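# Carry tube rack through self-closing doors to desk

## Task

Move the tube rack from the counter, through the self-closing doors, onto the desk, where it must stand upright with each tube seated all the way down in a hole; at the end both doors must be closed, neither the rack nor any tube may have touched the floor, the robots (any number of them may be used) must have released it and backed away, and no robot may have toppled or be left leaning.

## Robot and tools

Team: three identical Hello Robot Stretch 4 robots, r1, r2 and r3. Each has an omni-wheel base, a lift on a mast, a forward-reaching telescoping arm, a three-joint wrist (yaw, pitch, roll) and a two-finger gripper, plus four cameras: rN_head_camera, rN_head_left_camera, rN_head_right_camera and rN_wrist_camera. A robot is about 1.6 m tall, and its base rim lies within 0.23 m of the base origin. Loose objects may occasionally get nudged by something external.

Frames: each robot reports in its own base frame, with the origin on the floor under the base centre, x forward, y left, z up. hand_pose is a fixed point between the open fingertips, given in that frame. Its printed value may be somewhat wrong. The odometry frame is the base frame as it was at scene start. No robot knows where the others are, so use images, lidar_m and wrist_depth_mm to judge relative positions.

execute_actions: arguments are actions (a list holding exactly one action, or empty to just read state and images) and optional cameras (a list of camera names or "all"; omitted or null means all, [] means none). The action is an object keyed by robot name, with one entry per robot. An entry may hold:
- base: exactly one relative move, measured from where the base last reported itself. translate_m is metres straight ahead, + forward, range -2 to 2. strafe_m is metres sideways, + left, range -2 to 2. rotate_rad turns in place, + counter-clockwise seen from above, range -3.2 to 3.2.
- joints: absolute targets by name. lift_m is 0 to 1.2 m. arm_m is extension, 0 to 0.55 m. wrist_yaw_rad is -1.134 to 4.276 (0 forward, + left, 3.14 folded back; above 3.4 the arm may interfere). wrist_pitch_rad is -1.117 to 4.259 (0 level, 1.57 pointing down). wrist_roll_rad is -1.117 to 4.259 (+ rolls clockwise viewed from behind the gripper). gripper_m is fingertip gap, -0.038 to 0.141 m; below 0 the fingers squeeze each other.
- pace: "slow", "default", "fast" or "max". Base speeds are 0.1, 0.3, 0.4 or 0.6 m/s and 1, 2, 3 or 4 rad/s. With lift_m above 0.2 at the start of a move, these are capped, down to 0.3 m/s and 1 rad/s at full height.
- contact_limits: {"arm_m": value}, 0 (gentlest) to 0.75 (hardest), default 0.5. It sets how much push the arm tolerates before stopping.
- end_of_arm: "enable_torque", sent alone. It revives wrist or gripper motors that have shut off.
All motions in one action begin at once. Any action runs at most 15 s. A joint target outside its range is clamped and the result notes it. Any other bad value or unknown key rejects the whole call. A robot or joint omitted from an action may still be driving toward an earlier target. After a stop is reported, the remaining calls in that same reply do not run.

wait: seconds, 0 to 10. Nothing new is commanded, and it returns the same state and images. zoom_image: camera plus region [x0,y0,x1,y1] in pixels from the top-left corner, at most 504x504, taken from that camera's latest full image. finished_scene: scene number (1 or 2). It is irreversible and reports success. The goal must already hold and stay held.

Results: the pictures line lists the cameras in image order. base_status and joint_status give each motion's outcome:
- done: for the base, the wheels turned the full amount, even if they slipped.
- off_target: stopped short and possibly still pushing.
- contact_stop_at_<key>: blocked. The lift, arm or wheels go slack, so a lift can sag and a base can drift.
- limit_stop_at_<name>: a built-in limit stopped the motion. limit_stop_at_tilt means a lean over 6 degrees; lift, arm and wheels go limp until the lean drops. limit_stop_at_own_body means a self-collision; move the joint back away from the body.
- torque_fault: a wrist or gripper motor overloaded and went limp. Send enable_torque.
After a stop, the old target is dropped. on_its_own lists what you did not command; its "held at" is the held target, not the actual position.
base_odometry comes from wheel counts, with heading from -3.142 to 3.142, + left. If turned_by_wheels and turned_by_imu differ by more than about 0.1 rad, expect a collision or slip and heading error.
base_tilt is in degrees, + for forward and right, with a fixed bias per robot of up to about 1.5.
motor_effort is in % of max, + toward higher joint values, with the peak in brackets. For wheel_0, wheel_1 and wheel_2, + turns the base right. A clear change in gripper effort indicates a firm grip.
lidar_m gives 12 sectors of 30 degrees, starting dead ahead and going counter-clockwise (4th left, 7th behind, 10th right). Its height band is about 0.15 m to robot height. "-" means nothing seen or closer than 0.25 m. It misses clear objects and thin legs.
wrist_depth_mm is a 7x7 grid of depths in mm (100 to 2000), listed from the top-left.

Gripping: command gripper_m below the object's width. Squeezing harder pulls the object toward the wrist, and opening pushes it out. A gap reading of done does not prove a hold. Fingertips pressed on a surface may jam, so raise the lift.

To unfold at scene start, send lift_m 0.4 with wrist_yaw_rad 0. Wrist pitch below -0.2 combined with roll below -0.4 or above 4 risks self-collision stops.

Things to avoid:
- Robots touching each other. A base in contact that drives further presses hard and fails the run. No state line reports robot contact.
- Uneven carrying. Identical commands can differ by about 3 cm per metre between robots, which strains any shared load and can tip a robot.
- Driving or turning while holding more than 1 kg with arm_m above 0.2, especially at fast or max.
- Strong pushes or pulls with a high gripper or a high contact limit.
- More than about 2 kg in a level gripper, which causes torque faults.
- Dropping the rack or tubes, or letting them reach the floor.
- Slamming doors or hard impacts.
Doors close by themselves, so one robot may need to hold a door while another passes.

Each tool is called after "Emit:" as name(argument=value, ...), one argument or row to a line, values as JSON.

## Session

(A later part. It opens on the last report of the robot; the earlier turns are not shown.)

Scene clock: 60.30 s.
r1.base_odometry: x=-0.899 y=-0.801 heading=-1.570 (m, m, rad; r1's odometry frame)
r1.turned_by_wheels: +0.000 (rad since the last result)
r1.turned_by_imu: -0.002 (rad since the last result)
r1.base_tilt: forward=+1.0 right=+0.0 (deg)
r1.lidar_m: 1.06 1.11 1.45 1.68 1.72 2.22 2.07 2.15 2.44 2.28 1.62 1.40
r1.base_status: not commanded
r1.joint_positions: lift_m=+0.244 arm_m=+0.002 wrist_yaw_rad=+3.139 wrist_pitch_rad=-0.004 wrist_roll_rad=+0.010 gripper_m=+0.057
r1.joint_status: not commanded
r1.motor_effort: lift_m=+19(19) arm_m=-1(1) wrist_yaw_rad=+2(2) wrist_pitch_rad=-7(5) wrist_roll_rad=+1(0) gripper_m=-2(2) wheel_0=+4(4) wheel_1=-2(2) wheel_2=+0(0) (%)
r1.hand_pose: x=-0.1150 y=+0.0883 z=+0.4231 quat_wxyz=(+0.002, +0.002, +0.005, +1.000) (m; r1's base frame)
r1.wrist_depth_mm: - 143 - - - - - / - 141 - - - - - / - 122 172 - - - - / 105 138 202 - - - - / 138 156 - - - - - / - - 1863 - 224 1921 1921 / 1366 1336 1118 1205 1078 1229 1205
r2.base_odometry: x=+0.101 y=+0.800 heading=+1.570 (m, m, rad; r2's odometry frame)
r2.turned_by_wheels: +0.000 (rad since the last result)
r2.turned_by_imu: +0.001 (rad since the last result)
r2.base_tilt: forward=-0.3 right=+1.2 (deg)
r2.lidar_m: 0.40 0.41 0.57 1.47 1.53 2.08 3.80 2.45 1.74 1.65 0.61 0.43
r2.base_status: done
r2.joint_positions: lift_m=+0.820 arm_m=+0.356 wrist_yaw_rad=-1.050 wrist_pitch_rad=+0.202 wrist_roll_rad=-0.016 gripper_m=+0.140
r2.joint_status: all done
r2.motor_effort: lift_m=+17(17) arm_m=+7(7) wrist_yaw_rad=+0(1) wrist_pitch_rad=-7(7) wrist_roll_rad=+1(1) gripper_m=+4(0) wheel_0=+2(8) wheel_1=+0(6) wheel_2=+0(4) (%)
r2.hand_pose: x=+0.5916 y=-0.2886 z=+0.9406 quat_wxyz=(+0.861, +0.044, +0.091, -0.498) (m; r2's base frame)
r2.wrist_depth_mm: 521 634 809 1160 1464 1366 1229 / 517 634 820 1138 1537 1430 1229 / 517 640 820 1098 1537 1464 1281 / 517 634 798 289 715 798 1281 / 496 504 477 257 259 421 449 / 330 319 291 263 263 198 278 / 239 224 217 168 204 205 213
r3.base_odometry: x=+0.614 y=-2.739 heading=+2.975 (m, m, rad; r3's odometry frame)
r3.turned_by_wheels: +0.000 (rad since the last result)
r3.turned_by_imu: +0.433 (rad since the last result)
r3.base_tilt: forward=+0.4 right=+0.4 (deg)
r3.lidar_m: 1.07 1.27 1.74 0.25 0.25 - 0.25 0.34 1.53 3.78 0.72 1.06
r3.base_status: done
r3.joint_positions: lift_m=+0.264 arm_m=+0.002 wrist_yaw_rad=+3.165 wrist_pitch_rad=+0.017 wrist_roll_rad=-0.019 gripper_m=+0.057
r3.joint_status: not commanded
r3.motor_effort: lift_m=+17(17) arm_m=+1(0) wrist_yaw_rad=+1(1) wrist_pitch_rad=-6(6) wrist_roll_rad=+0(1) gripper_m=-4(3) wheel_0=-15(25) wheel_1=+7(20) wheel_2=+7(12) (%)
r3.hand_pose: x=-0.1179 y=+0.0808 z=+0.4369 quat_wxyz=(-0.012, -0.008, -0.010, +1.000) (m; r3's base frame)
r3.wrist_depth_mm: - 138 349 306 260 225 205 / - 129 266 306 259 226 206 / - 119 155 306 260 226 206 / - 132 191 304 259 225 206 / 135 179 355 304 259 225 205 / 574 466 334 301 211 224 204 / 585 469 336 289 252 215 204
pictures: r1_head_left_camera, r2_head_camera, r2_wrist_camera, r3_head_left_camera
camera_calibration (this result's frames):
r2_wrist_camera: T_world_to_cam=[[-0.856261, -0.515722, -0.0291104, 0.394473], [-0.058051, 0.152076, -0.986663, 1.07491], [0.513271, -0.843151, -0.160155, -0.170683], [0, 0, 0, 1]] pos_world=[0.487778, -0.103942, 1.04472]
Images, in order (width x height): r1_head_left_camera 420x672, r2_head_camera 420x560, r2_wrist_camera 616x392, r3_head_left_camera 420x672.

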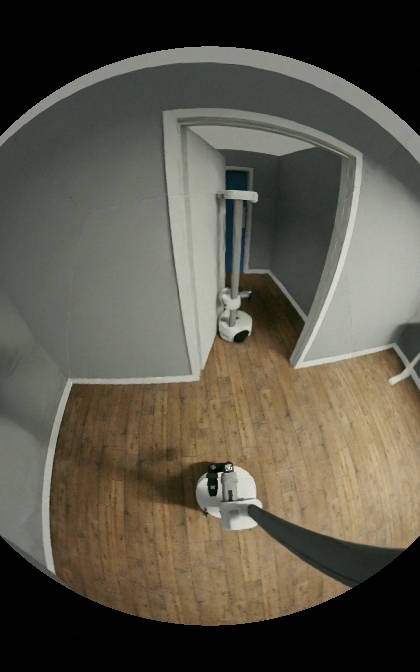

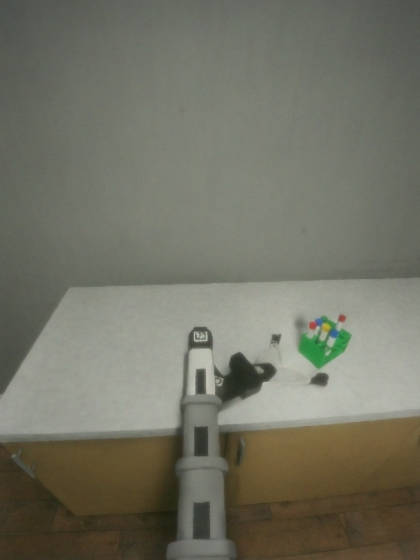

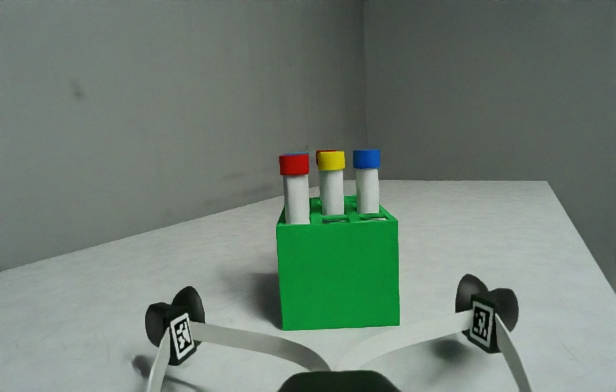

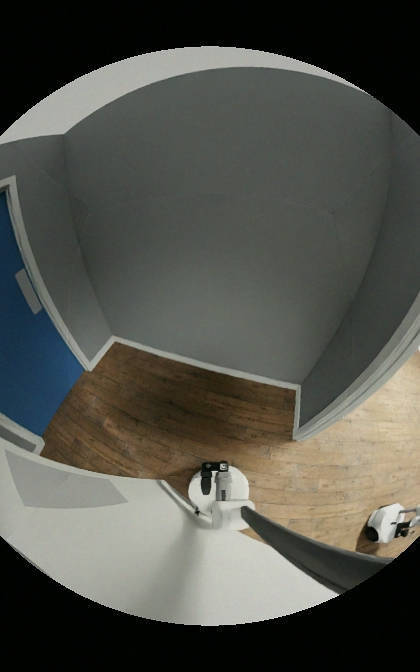

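Emit:
execute_actions(
  actions=[
    {"r2":{"base":{"strafe_m":-0.065},"joints":{"arm_m":0.392},"pace":"slow"},"r3":{"base":{"rotate_rad":-0.4},"pace":"slow"},"r1":{"base":{"translate_m":0.9}}},
  ],
  cameras=["r2_wrist_camera"],
)

Emit:
execute_actions(
  actions=[
    {"r2":{"joints":{"gripper_m":0.02}},"r3":{"base":{"translate_m":-0.15},"pace":"slow"}},
  ],
  cameras=["r2_head_camera","r2_wrist_camera","r3_head_left_camera","r1_head_left_camera"],
)

Scene clock: 69.03 s.
r1.base_odometry: x=-0.898 y=-1.700 heading=-1.569 (m, m, rad; r1's odometry frame)
r1.turned_by_wheels: +0.001 (rad since the last result)
r1.turned_by_imu: -0.002 (rad since the last result)
r1.base_tilt: forward=+1.1 right=+0.0 (deg)
r1.lidar_m: 0.42 0.25 0.25 0.54 1.81 2.35 2.97 3.04 2.37 0.88 0.86 0.61
r1.base_status: done
r1.joint_positions: lift_m=+0.244 arm_m=+0.002 wrist_yaw_rad=+3.139 wrist_pitch_rad=-0.004 wrist_roll_rad=+0.010 gripper_m=+0.057
r1.joint_status: not commanded
r1.motor_effort: lift_m=+19(19) arm_m=-1(1) wrist_yaw_rad=+2(2) wrist_pitch_rad=-7(6) wrist_roll_rad=+0(1) gripper_m=-3(2) wheel_0=+5(6) wheel_1=+4(10) wheel_2=-2(13) (%)
r1.hand_pose: x=-0.1150 y=+0.0883 z=+0.4231 quat_wxyz=(+0.002, +0.002, +0.005, +1.000) (m; r1's base frame)
r1.wrist_depth_mm: - 143 - - - - - / - 141 - - - - - / - 122 172 - - - - / 105 138 202 - - - - / 138 156 - - - - - / - - 1863 - 224 1983 1983 / 1397 1336 1138 1182 1098 1229 1205
r2.base_odometry: x=+0.166 y=+0.800 heading=+1.570 (m, m, rad; r2's odometry frame)
r2.turned_by_wheels: +0.000 (rad since the last result)
r2.turned_by_imu: +0.001 (rad since the last result)
r2.base_tilt: forward=-0.3 right=+1.2 (deg)
r2.lidar_m: 0.38 0.43 0.57 1.51 1.58 2.13 3.77 2.37 1.66 1.59 0.60 0.43
r2.base_status: done
r2.joint_positions: lift_m=+0.820 arm_m=+0.391 wrist_yaw_rad=-1.050 wrist_pitch_rad=+0.202 wrist_roll_rad=-0.016 gripper_m=+0.140
r2.joint_status: all done
r2.motor_effort: lift_m=+17(17) arm_m=+7(8) wrist_yaw_rad=+0(0) wrist_pitch_rad=-7(7) wrist_roll_rad=+1(1) gripper_m=+2(4) wheel_0=+0(5) wheel_1=-1(6) wheel_2=-1(1) (%)
r2.hand_pose: x=+0.6265 y=-0.2886 z=+0.9406 quat_wxyz=(+0.861, +0.044, +0.091, -0.498) (m; r2's base frame)
r2.wrist_depth_mm: 484 585 778 1078 1430 1281 1205 / 488 591 768 1118 1430 1308 1205 / 488 597 778 1042 1499 1366 1229 / 488 603 750 206 609 798 1182 / 469 500 473 186 194 421 407 / 329 322 291 185 184 197 277 / 239 224 219 168 189 206 212
r3.base_odometry: x=+0.614 y=-2.739 heading=+2.577 (m, m, rad; r3's odometry frame)
r3.turned_by_wheels: -0.398 (rad since the last result)
r3.turned_by_imu: -0.262 (rad since the last result)
r3.base_tilt: forward=+0.3 right=+0.4 (deg)
r3.lidar_m: 1.07 1.14 1.60 0.33 0.25 - 0.25 0.26 0.52 0.65 0.77 0.69
r3.base_status: done
r3.joint_positions: lift_m=+0.264 arm_m=+0.002 wrist_yaw_rad=+3.165 wrist_pitch_rad=+0.017 wrist_roll_rad=-0.019 gripper_m=+0.057
r3.joint_status: not commanded
r3.motor_effort: lift_m=+17(16) arm_m=+1(1) wrist_yaw_rad=+0(1) wrist_pitch_rad=-6(6) wrist_roll_rad=-1(2) gripper_m=-4(4) wheel_0=-1(11) wheel_1=+11(13) wheel_2=+15(19) (%)
r3.hand_pose: x=-0.1179 y=+0.0808 z=+0.4369 quat_wxyz=(-0.012, -0.008, -0.010, +1.000) (m; r3's base frame)
r3.wrist_depth_mm: - 138 324 301 276 253 238 / - 129 266 300 274 252 237 / - 118 155 300 273 252 237 / - 132 191 298 273 251 236 / 135 179 322 297 272 251 236 / 397 366 314 297 211 249 236 / 399 364 312 287 266 241 235
pictures: r2_wrist_camera
camera_calibration (this result's frames):
r2_wrist_camera: T_world_to_cam=[[-0.856266, -0.515715, -0.0291105, 0.424444], [-0.0580494, 0.152076, -0.986663, 1.07694], [0.513264, -0.843155, -0.160155, -0.188643], [0, 0, 0, 1]] pos_world=[0.522776, -0.103941, 1.04472]
Images, in order (width x height): r2_wrist_camera 616x392.

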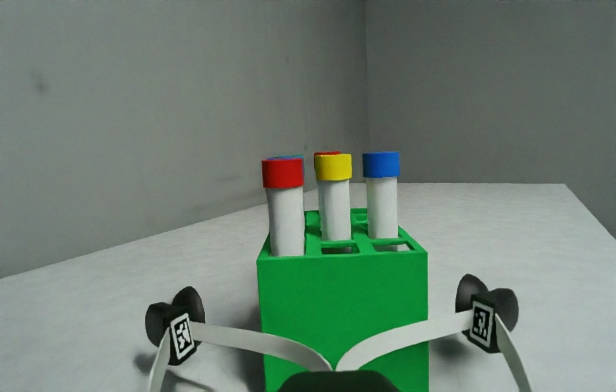

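Scene clock: 71.80 s.
r1.base_odometry: x=-0.898 y=-1.700 heading=-1.569 (m, m, rad; r1's odometry frame)
r1.turned_by_wheels: +0.000 (rad since the last result)
r1.turned_by_imu: -0.001 (rad since the last result)
r1.base_tilt: forward=+1.1 right=+0.0 (deg)
r1.lidar_m: 0.56 0.26 0.25 0.57 1.79 2.34 2.99 3.04 2.39 0.89 0.87 0.61
r1.base_status: not commanded
r1.joint_positions: lift_m=+0.244 arm_m=+0.002 wrist_yaw_rad=+3.139 wrist_pitch_rad=-0.004 wrist_roll_rad=+0.010 gripper_m=+0.057
r1.joint_status: not commanded
r1.motor_effort: lift_m=+19(19) arm_m=-1(1) wrist_yaw_rad=+1(2) wrist_pitch_rad=-8(5) wrist_roll_rad=+1(1) gripper_m=-2(2) wheel_0=+5(5) wheel_1=+4(4) wheel_2=-2(2) (%)
r1.hand_pose: x=-0.1150 y=+0.0883 z=+0.4231 quat_wxyz=(+0.002, +0.002, +0.005, +1.000) (m; r1's base frame)
r1.wrist_depth_mm: - 143 - - - - - / - 141 - - - - - / - 122 172 - - - - / 105 138 202 - - - - / 138 155 - - - - - / - - 1863 - 224 1983 1863 / 1366 1336 1118 1182 1098 1229 1229
r2.base_odometry: x=+0.166 y=+0.800 heading=+1.570 (m, m, rad; r2's odometry frame)
r2.turned_by_wheels: +0.000 (rad since the last result)
r2.turned_by_imu: +0.000 (rad since the last result)
r2.base_tilt: forward=-0.3 right=+1.2 (deg)
r2.lidar_m: 0.40 0.43 0.58 1.54 1.59 2.10 3.79 2.34 1.66 1.58 0.60 0.43
r2.base_status: not commanded
r2.joint_positions: lift_m=+0.820 arm_m=+0.391 wrist_yaw_rad=-1.050 wrist_pitch_rad=+0.203 wrist_roll_rad=-0.016 gripper_m=+0.021
r2.joint_status: all done
r2.motor_effort: lift_m=+17(17) arm_m=+7(7) wrist_yaw_rad=+0(0) wrist_pitch_rad=-10(11) wrist_roll_rad=+1(1) gripper_m=-26(25) wheel_0=+0(0) wheel_1=-1(1) wheel_2=+0(0) (%)
r2.hand_pose: x=+0.6265 y=-0.2886 z=+0.9403 quat_wxyz=(+0.861, +0.044, +0.092, -0.498) (m; r2's base frame)
r2.wrist_depth_mm: 484 585 768 1078 1430 1336 1160 / 488 603 768 1098 1397 1336 1160 / 488 603 741 1042 1430 1336 1229 / 488 603 732 195 615 798 1182 / 466 504 439 169 187 413 410 / 329 317 205 169 167 266 277 / 239 213 176 171 170 195 201
r3.base_odometry: x=+0.740 y=-2.819 heading=+2.576 (m, m, rad; r3's odometry frame)
r3.turned_by_wheels: -0.001 (rad since the last result)
r3.turned_by_imu: +0.000 (rad since the last result)
r3.base_tilt: forward=+0.3 right=+0.3 (deg)
r3.lidar_m: 1.23 1.30 1.82 1.76 0.25 0.25 - 0.25 0.31 0.55 2.99 0.85
r3.base_status: done
r3.joint_positions: lift_m=+0.264 arm_m=+0.002 wrist_yaw_rad=+3.165 wrist_pitch_rad=+0.017 wrist_roll_rad=-0.019 gripper_m=+0.057
r3.joint_status: not commanded
r3.motor_effort: lift_m=+17(17) arm_m=+0(0) wrist_yaw_rad=+1(0) wrist_pitch_rad=-6(6) wrist_roll_rad=-1(1) gripper_m=-3(4) wheel_0=-13(19) wheel_1=-15(17) wheel_2=+15(23) (%)
r3.hand_pose: x=-0.1179 y=+0.0808 z=+0.4369 quat_wxyz=(-0.012, -0.008, -0.010, +1.000) (m; r3's base frame)
r3.wrist_depth_mm: - 138 325 320 312 303 297 / - 129 265 319 310 303 297 / - 119 155 317 307 301 294 / - 132 191 315 306 298 294 / 135 179 320 314 306 298 293 / 334 330 315 312 211 296 291 / 336 329 314 309 300 293 289
pictures: r1_head_left_camera, r2_head_camera, r2_wrist_camera, r3_head_left_camera
camera_calibration (this result's frames):
r2_wrist_camera: T_world_to_cam=[[-0.856338, -0.515594, -0.0291314, 0.424507], [-0.0585252, 0.152941, -0.986501, 1.07705], [0.513089, -0.843073, -0.161144, -0.187558], [0, 0, 0, 1]] pos_world=[0.522789, -0.103977, 1.04465]
Images, in order (width x height): r1_head_left_camera 420x672, r2_head_camera 420x560, r2_wrist_camera 616x392, r3_head_left_camera 420x672.

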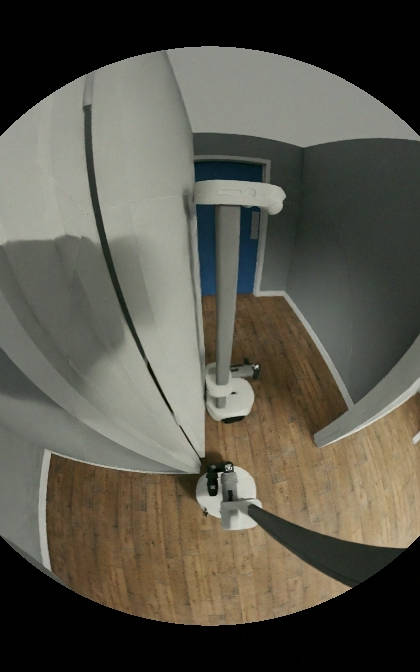

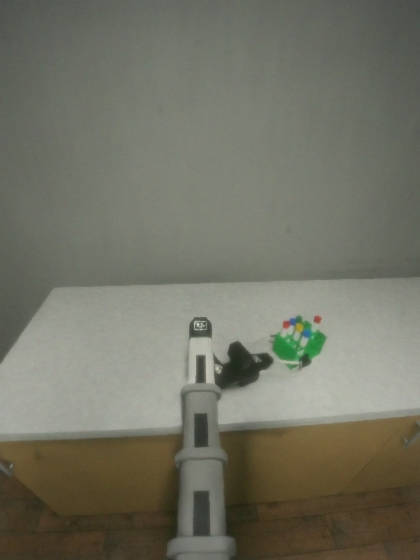

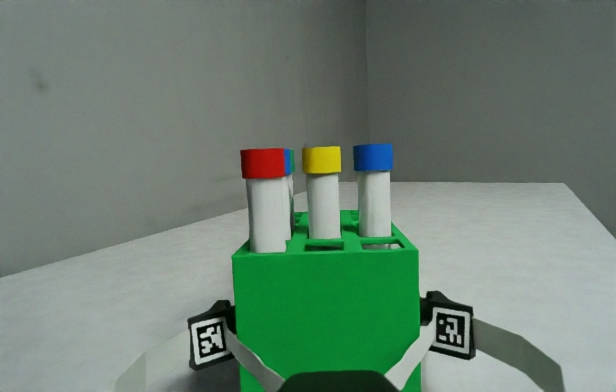

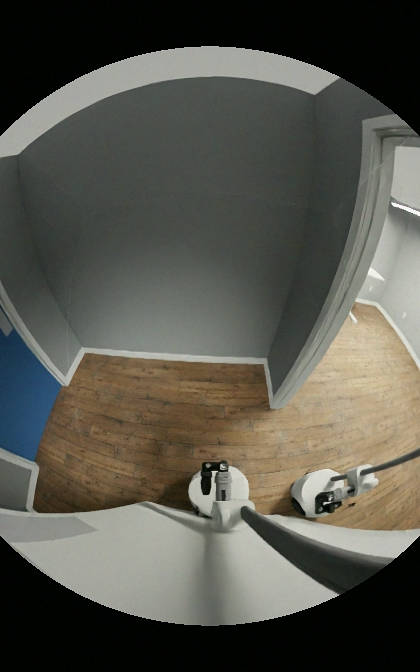

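Emit:
execute_actions(
  actions=[
    {"r2":{"joints":{"lift_m":0.87},"pace":"slow"},"r3":{"base":{"strafe_m":0.25},"pace":"slow"},"r1":{"base":{"strafe_m":-0.1},"pace":"slow"}},
  ],
  cameras=["r2_wrist_camera"],
)

Emit:
execute_actions(
  actions=[
    {"r2":{"joints":{"arm_m":0.05},"base":{"translate_m":-0.4},"pace":"slow"},"r1":{"base":{"rotate_rad":-1.6},"pace":"slow"}},
  ],
  cameras=[],
)

Emit:
execute_actions(
  actions=[
    {"r2":{"joints":{"wrist_yaw_rad":0},"base":{"rotate_rad":-1.57},"pace":"slow"},"r1":{"base":{"strafe_m":0.3},"pace":"slow"},"r3":{"base":{"strafe_m":0.2},"pace":"slow"}},
  ],
  cameras=["r2_head_left_camera","r2_wrist_camera","r3_head_left_camera","r1_head_left_camera"],
)

Scene clock: 80.43 s.
r1.base_odometry: x=-0.998 y=-1.701 heading=-1.569 (m, m, rad; r1's odometry frame)
r1.turned_by_wheels: +0.000 (rad since the last result)
r1.turned_by_imu: -0.003 (rad since the last result)
r1.base_tilt: forward=+1.0 right=+0.0 (deg)
r1.lidar_m: 0.82 0.38 0.31 0.57 1.89 2.46 2.97 3.04 2.28 0.94 0.78 1.73
r1.base_status: done
r1.joint_positions: lift_m=+0.244 arm_m=+0.002 wrist_yaw_rad=+3.139 wrist_pitch_rad=-0.004 wrist_roll_rad=+0.010 gripper_m=+0.057
r1.joint_status: not commanded
r1.motor_effort: lift_m=+19(19) arm_m=-1(1) wrist_yaw_rad=+2(2) wrist_pitch_rad=-5(8) wrist_roll_rad=+1(1) gripper_m=-2(1) wheel_0=+5(9) wheel_1=-5(9) wheel_2=+0(1) (%)
r1.hand_pose: x=-0.1150 y=+0.0883 z=+0.4231 quat_wxyz=(+0.002, +0.002, +0.005, +1.000) (m; r1's base frame)
r1.wrist_depth_mm: - 143 - - - - - / - 141 - - - - - / - 122 172 - - - - / 105 138 202 - - - - / 138 156 - - - - - / - - 1863 - 224 1921 1921 / 1397 1336 1118 1182 1098 1229 1229
r2.base_odometry: x=+0.166 y=+0.800 heading=+1.570 (m, m, rad; r2's odometry frame)
r2.turned_by_wheels: +0.000 (rad since the last result)
r2.turned_by_imu: +0.001 (rad since the last result)
r2.base_tilt: forward=-0.3 right=+1.2 (deg)
r2.lidar_m: 0.39 0.42 0.57 1.53 1.58 2.11 3.80 2.33 1.66 1.58 0.61 0.42
r2.base_status: not commanded
r2.joint_positions: lift_m=+0.870 arm_m=+0.391 wrist_yaw_rad=-1.050 wrist_pitch_rad=+0.203 wrist_roll_rad=-0.016 gripper_m=+0.021
r2.joint_status: all done
r2.motor_effort: lift_m=+25(25) arm_m=+7(7) wrist_yaw_rad=+0(0) wrist_pitch_rad=-11(10) wrist_roll_rad=+1(2) gripper_m=-25(27) wheel_0=+0(0) wheel_1=-2(1) wheel_2=+0(1) (%)
r2.hand_pose: x=+0.6265 y=-0.2886 z=+0.9896 quat_wxyz=(+0.861, +0.044, +0.092, -0.498) (m; r2's base frame)
r2.wrist_depth_mm: 484 597 768 1098 1430 1308 1205 / 484 597 768 1098 1464 1281 1205 / 488 597 750 1042 1499 1366 1229 / 484 603 750 196 854 1336 1205 / 496 591 603 168 186 580 615 / 455 439 206 169 167 368 387 / 330 294 176 171 169 270 283
r3.base_odometry: x=+0.606 y=-3.029 heading=+2.576 (m, m, rad; r3's odometry frame)
r3.turned_by_wheels: +0.000 (rad since the last result)
r3.turned_by_imu: +0.000 (rad since the last result)
r3.base_tilt: forward=+0.3 right=+0.4 (deg)
r3.lidar_m: 1.22 1.32 1.62 1.50 0.27 0.25 - 0.25 0.31 0.80 1.00 1.01
r3.base_status: done
r3.joint_positions: lift_m=+0.264 arm_m=+0.002 wrist_yaw_rad=+3.165 wrist_pitch_rad=+0.017 wrist_roll_rad=-0.019 gripper_m=+0.057
r3.joint_status: not commanded
r3.motor_effort: lift_m=+17(18) arm_m=+1(0) wrist_yaw_rad=+1(1) wrist_pitch_rad=-6(6) wrist_roll_rad=+0(0) gripper_m=-4(2) wheel_0=-9(15) wheel_1=+6(10) wheel_2=+7(12) (%)
r3.hand_pose: x=-0.1179 y=+0.0808 z=+0.4369 quat_wxyz=(-0.012, -0.008, -0.010, +1.000) (m; r3's base frame)
r3.wrist_depth_mm: - 138 325 324 315 312 931 / - 129 266 322 315 309 307 / - 118 155 319 314 307 306 / - 132 191 317 310 306 304 / 135 179 320 315 310 306 300 / 329 324 317 315 211 304 300 / 329 324 315 310 306 300 297
pictures: r2_wrist_camera
camera_calibration (this result's frames):
r2_wrist_camera: T_world_to_cam=[[-0.85634, -0.515589, -0.029135, 0.425952], [-0.0586097, 0.153088, -0.986473, 1.12575], [0.513075, -0.843049, -0.161314, -0.179422], [0, 0, 0, 1]] pos_world=[0.522796, -0.103984, 1.09398]
Images, in order (width x height): r2_wrist_camera 616x392.

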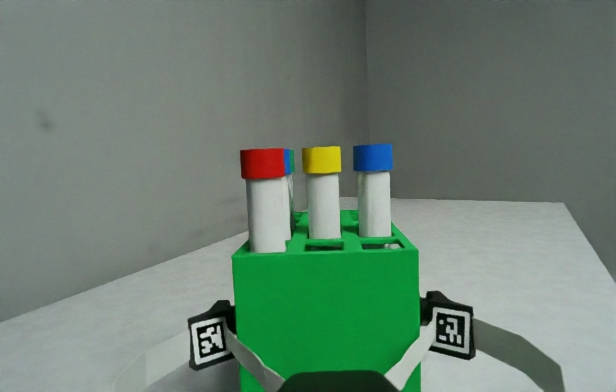

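Scene clock: 85.70 s.
r1.base_odometry: x=-0.997 y=-1.701 heading=+3.115 (m, m, rad; r1's odometry frame)
r1.turned_by_wheels: -1.599 (rad since the last result)
r1.turned_by_imu: -1.606 (rad since the last result)
r1.base_tilt: forward=+1.0 right=+0.0 (deg)
r1.lidar_m: 1.07 0.74 1.69 0.81 0.38 0.31 0.56 1.89 2.43 2.96 3.04 2.28
r1.base_status: done
r1.joint_positions: lift_m=+0.244 arm_m=+0.002 wrist_yaw_rad=+3.139 wrist_pitch_rad=-0.004 wrist_roll_rad=+0.010 gripper_m=+0.057
r1.joint_status: not commanded
r1.motor_effort: lift_m=+19(19) arm_m=-1(1) wrist_yaw_rad=+3(2) wrist_pitch_rad=-7(7) wrist_roll_rad=+1(1) gripper_m=-3(2) wheel_0=+6(11) wheel_1=+5(7) wheel_2=+4(8) (%)
r1.hand_pose: x=-0.1150 y=+0.0883 z=+0.4231 quat_wxyz=(+0.002, +0.002, +0.005, +1.000) (m; r1's base frame)
r1.wrist_depth_mm: - 143 - 866 413 404 387 / - 141 1983 891 410 407 384 / - 122 172 917 410 410 382 / 105 138 202 960 404 399 379 / 137 156 1983 976 404 397 377 / 1808 1921 1863 1025 224 397 375 / 1397 1336 1118 647 397 377 370
r2.base_odometry: x=+0.165 y=+0.400 heading=+1.570 (m, m, rad; r2's odometry frame)
r2.turned_by_wheels: +0.000 (rad since the last result)
r2.turned_by_imu: +0.002 (rad since the last result)
r2.base_tilt: forward=-0.3 right=+1.2 (deg)
r2.lidar_m: 0.79 0.82 1.61 1.51 1.56 2.11 3.35 2.37 1.68 1.59 0.39 0.37
r2.base_status: done
r2.joint_positions: lift_m=+0.870 arm_m=+0.051 wrist_yaw_rad=-1.050 wrist_pitch_rad=+0.203 wrist_roll_rad=-0.016 gripper_m=+0.021
r2.joint_status: all done
r2.motor_effort: lift_m=+25(25) arm_m=-7(7) wrist_yaw_rad=+0(0) wrist_pitch_rad=-10(11) wrist_roll_rad=+1(0) gripper_m=-26(27) wheel_0=-1(8) wheel_1=-1(3) wheel_2=+2(2) (%)
r2.hand_pose: x=+0.2868 y=-0.2886 z=+0.9896 quat_wxyz=(+0.861, +0.044, +0.092, -0.498) (m; r2's base frame)
r2.wrist_depth_mm: 1160 1430 1808 1618 1464 1308 1182 / 1182 1430 1863 1661 1499 1397 1229 / 1138 1464 1808 1708 1499 1366 1229 / 1138 1336 1205 196 1499 1397 1255 / 723 768 904 168 187 1430 1255 / 603 759 206 169 167 1397 1336 / 615 683 175 171 170 1464 1308
r3.base_odometry: x=+0.606 y=-3.029 heading=+2.576 (m, m, rad; r3's odometry frame)
r3.turned_by_wheels: +0.000 (rad since the last result)
r3.turned_by_imu: +0.000 (rad since the last result)
r3.base_tilt: forward=+0.3 right=+0.4 (deg)
r3.lidar_m: 1.23 1.30 1.60 1.51 0.26 0.25 - 0.25 0.30 0.81 0.99 1.03
r3.base_status: not commanded
r3.joint_positions: lift_m=+0.264 arm_m=+0.002 wrist_yaw_rad=+3.165 wrist_pitch_rad=+0.017 wrist_roll_rad=-0.019 gripper_m=+0.057
r3.joint_status: not commanded
r3.motor_effort: lift_m=+17(17) arm_m=+1(0) wrist_yaw_rad=+1(1) wrist_pitch_rad=-6(6) wrist_roll_rad=+0(2) gripper_m=-4(6) wheel_0=-9(9) wheel_1=+6(7) wheel_2=+7(7) (%)
r3.hand_pose: x=-0.1179 y=+0.0808 z=+0.4369 quat_wxyz=(-0.012, -0.008, -0.010, +1.000) (m; r3's base frame)
r3.wrist_depth_mm: - 138 327 320 315 310 946 / - 129 265 320 315 310 306 / - 119 156 319 314 307 306 / - 132 191 317 312 306 303 / 135 178 320 315 310 304 301 / 329 325 317 314 211 303 300 / 327 324 315 312 307 301 298
pictures: none
No camera images: the call's "cameras" was empty. Leave "cameras" out to get every camera's image.

Scene clock: 89.83 s.
r1.base_odometry: x=-1.006 y=-2.000 heading=+3.115 (m, m, rad; r1's odometry frame)
r1.turned_by_wheels: +0.000 (rad since the last result)
r1.turned_by_imu: -0.001 (rad since the last result)
r1.base_tilt: forward=+1.1 right=+0.0 (deg)
r1.lidar_m: 0.69 1.29 1.67 0.72 0.38 0.26 0.25 0.28 2.47 3.26 3.31 2.25
r1.base_status: done
r1.joint_positions: lift_m=+0.244 arm_m=+0.002 wrist_yaw_rad=+3.139 wrist_pitch_rad=-0.004 wrist_roll_rad=+0.010 gripper_m=+0.057
r1.joint_status: not commanded
r1.motor_effort: lift_m=+19(19) arm_m=-1(1) wrist_yaw_rad=+2(2) wrist_pitch_rad=-7(7) wrist_roll_rad=+0(1) gripper_m=-2(2) wheel_0=-6(9) wheel_1=+4(11) wheel_2=+0(2) (%)
r1.hand_pose: x=-0.1150 y=+0.0883 z=+0.4231 quat_wxyz=(+0.002, +0.002, +0.005, +1.000) (m; r1's base frame)
r1.wrist_depth_mm: - 143 377 387 392 402 410 / - 141 375 384 392 397 404 / - 122 172 377 387 394 402 / 105 138 202 377 384 392 397 / 137 156 366 373 379 387 394 / 1863 392 364 370 224 387 392 / 1281 382 357 366 370 382 387
r2.base_odometry: x=+0.165 y=+0.400 heading=+0.001 (m, m, rad; r2's odometry frame)
r2.turned_by_wheels: -1.570 (rad since the last result)
r2.turned_by_imu: -1.568 (rad since the last result)
r2.base_tilt: forward=-0.3 right=+1.1 (deg)
r2.lidar_m: 0.47 1.20 0.84 0.80 0.83 1.60 1.50 1.58 2.14 3.26 2.33 1.68
r2.base_status: done
r2.joint_positions: lift_m=+0.870 arm_m=+0.051 wrist_yaw_rad=+0.000 wrist_pitch_rad=+0.203 wrist_roll_rad=-0.016 gripper_m=+0.021
r2.joint_status: all done
r2.motor_effort: lift_m=+24(25) arm_m=-6(6) wrist_yaw_rad=+1(3) wrist_pitch_rad=-10(11) wrist_roll_rad=+1(3) gripper_m=-26(26) wheel_0=+3(3) wheel_1=+1(6) wheel_2=+3(5) (%)
r2.hand_pose: x=+0.5045 y=-0.0875 z=+0.9896 quat_wxyz=(+0.995, -0.008, +0.102, +0.001) (m; r2's base frame)
r2.wrist_depth_mm: 1308 1308 1281 1281 1255 1255 1281 / 1308 1308 1281 1281 1308 1308 1336 / 1336 1281 1336 1308 1336 1336 1308 / 1366 1336 1336 196 1366 1336 1397 / 1397 1397 1366 168 187 1430 1397 / 1366 1397 205 169 167 1430 1397 / 1397 1397 176 171 169 1430 1430
r3.base_odometry: x=+0.499 y=-3.198 heading=+2.576 (m, m, rad; r3's odometry frame)
r3.turned_by_wheels: +0.000 (rad since the last result)
r3.turned_by_imu: +0.000 (rad since the last result)
r3.base_tilt: forward=+0.3 right=+0.3 (deg)
r3.lidar_m: 1.24 1.31 1.42 1.31 1.13 0.84 0.80 0.25 0.30 0.71 1.17 1.29
r3.base_status: done
r3.joint_positions: lift_m=+0.264 arm_m=+0.002 wrist_yaw_rad=+3.165 wrist_pitch_rad=+0.017 wrist_roll_rad=-0.019 gripper_m=+0.057
r3.joint_status: not commanded
r3.motor_effort: lift_m=+16(17) arm_m=+1(1) wrist_yaw_rad=+0(1) wrist_pitch_rad=-6(6) wrist_roll_rad=+0(1) gripper_m=-4(4) wheel_0=-9(14) wheel_1=+6(9) wheel_2=+3(2) (%)
r3.hand_pose: x=-0.1179 y=+0.0808 z=+0.4369 quat_wxyz=(-0.012, -0.008, -0.010, +1.000) (m; r3's base frame)
r3.wrist_depth_mm: - 138 327 325 946 960 946 / - 129 266 324 946 931 931 / - 119 155 320 931 931 931 / - 131 191 320 946 931 931 / 135 179 320 319 931 917 917 / 327 324 317 317 211 931 917 / 325 320 315 312 917 917 917
pictures: r1_head_left_camera, r2_head_left_camera, r2_wrist_camera, r3_head_left_camera
camera_calibration (this result's frames):
r2_wrist_camera: T_world_to_cam=[[0.0209944, -0.999355, -0.0291339, -0.0597446], [-0.161977, 0.0253555, -0.986469, 1.12882], [0.986571, 0.0254294, -0.161341, -0.110203], [0, 0, 0, 1]] pos_world=[0.292821, -0.0855254, 1.09403]
Images, in order (width x height): r1_head_left_camera 420x672, r2_head_left_camera 420x672, r2_wrist_camera 616x392, r3_head_left_camera 420x672.

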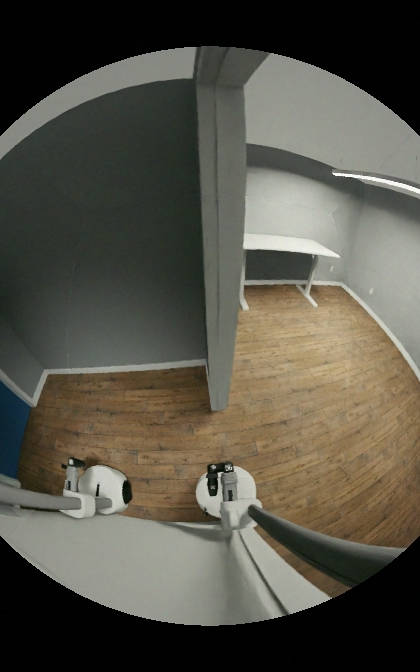

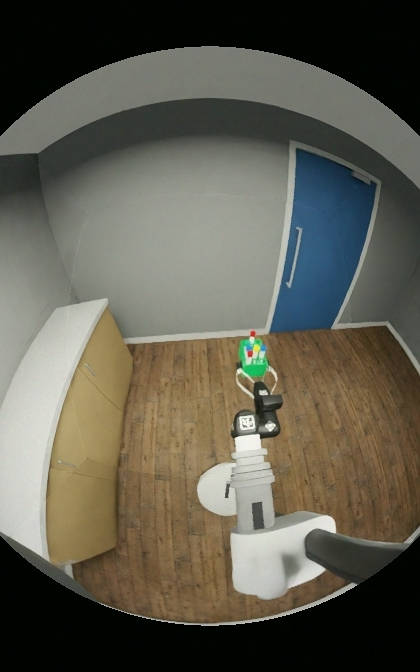

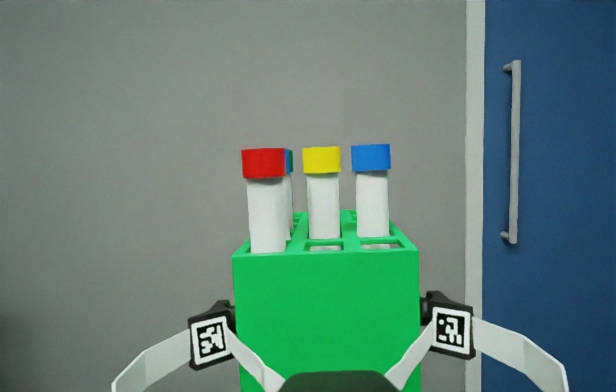

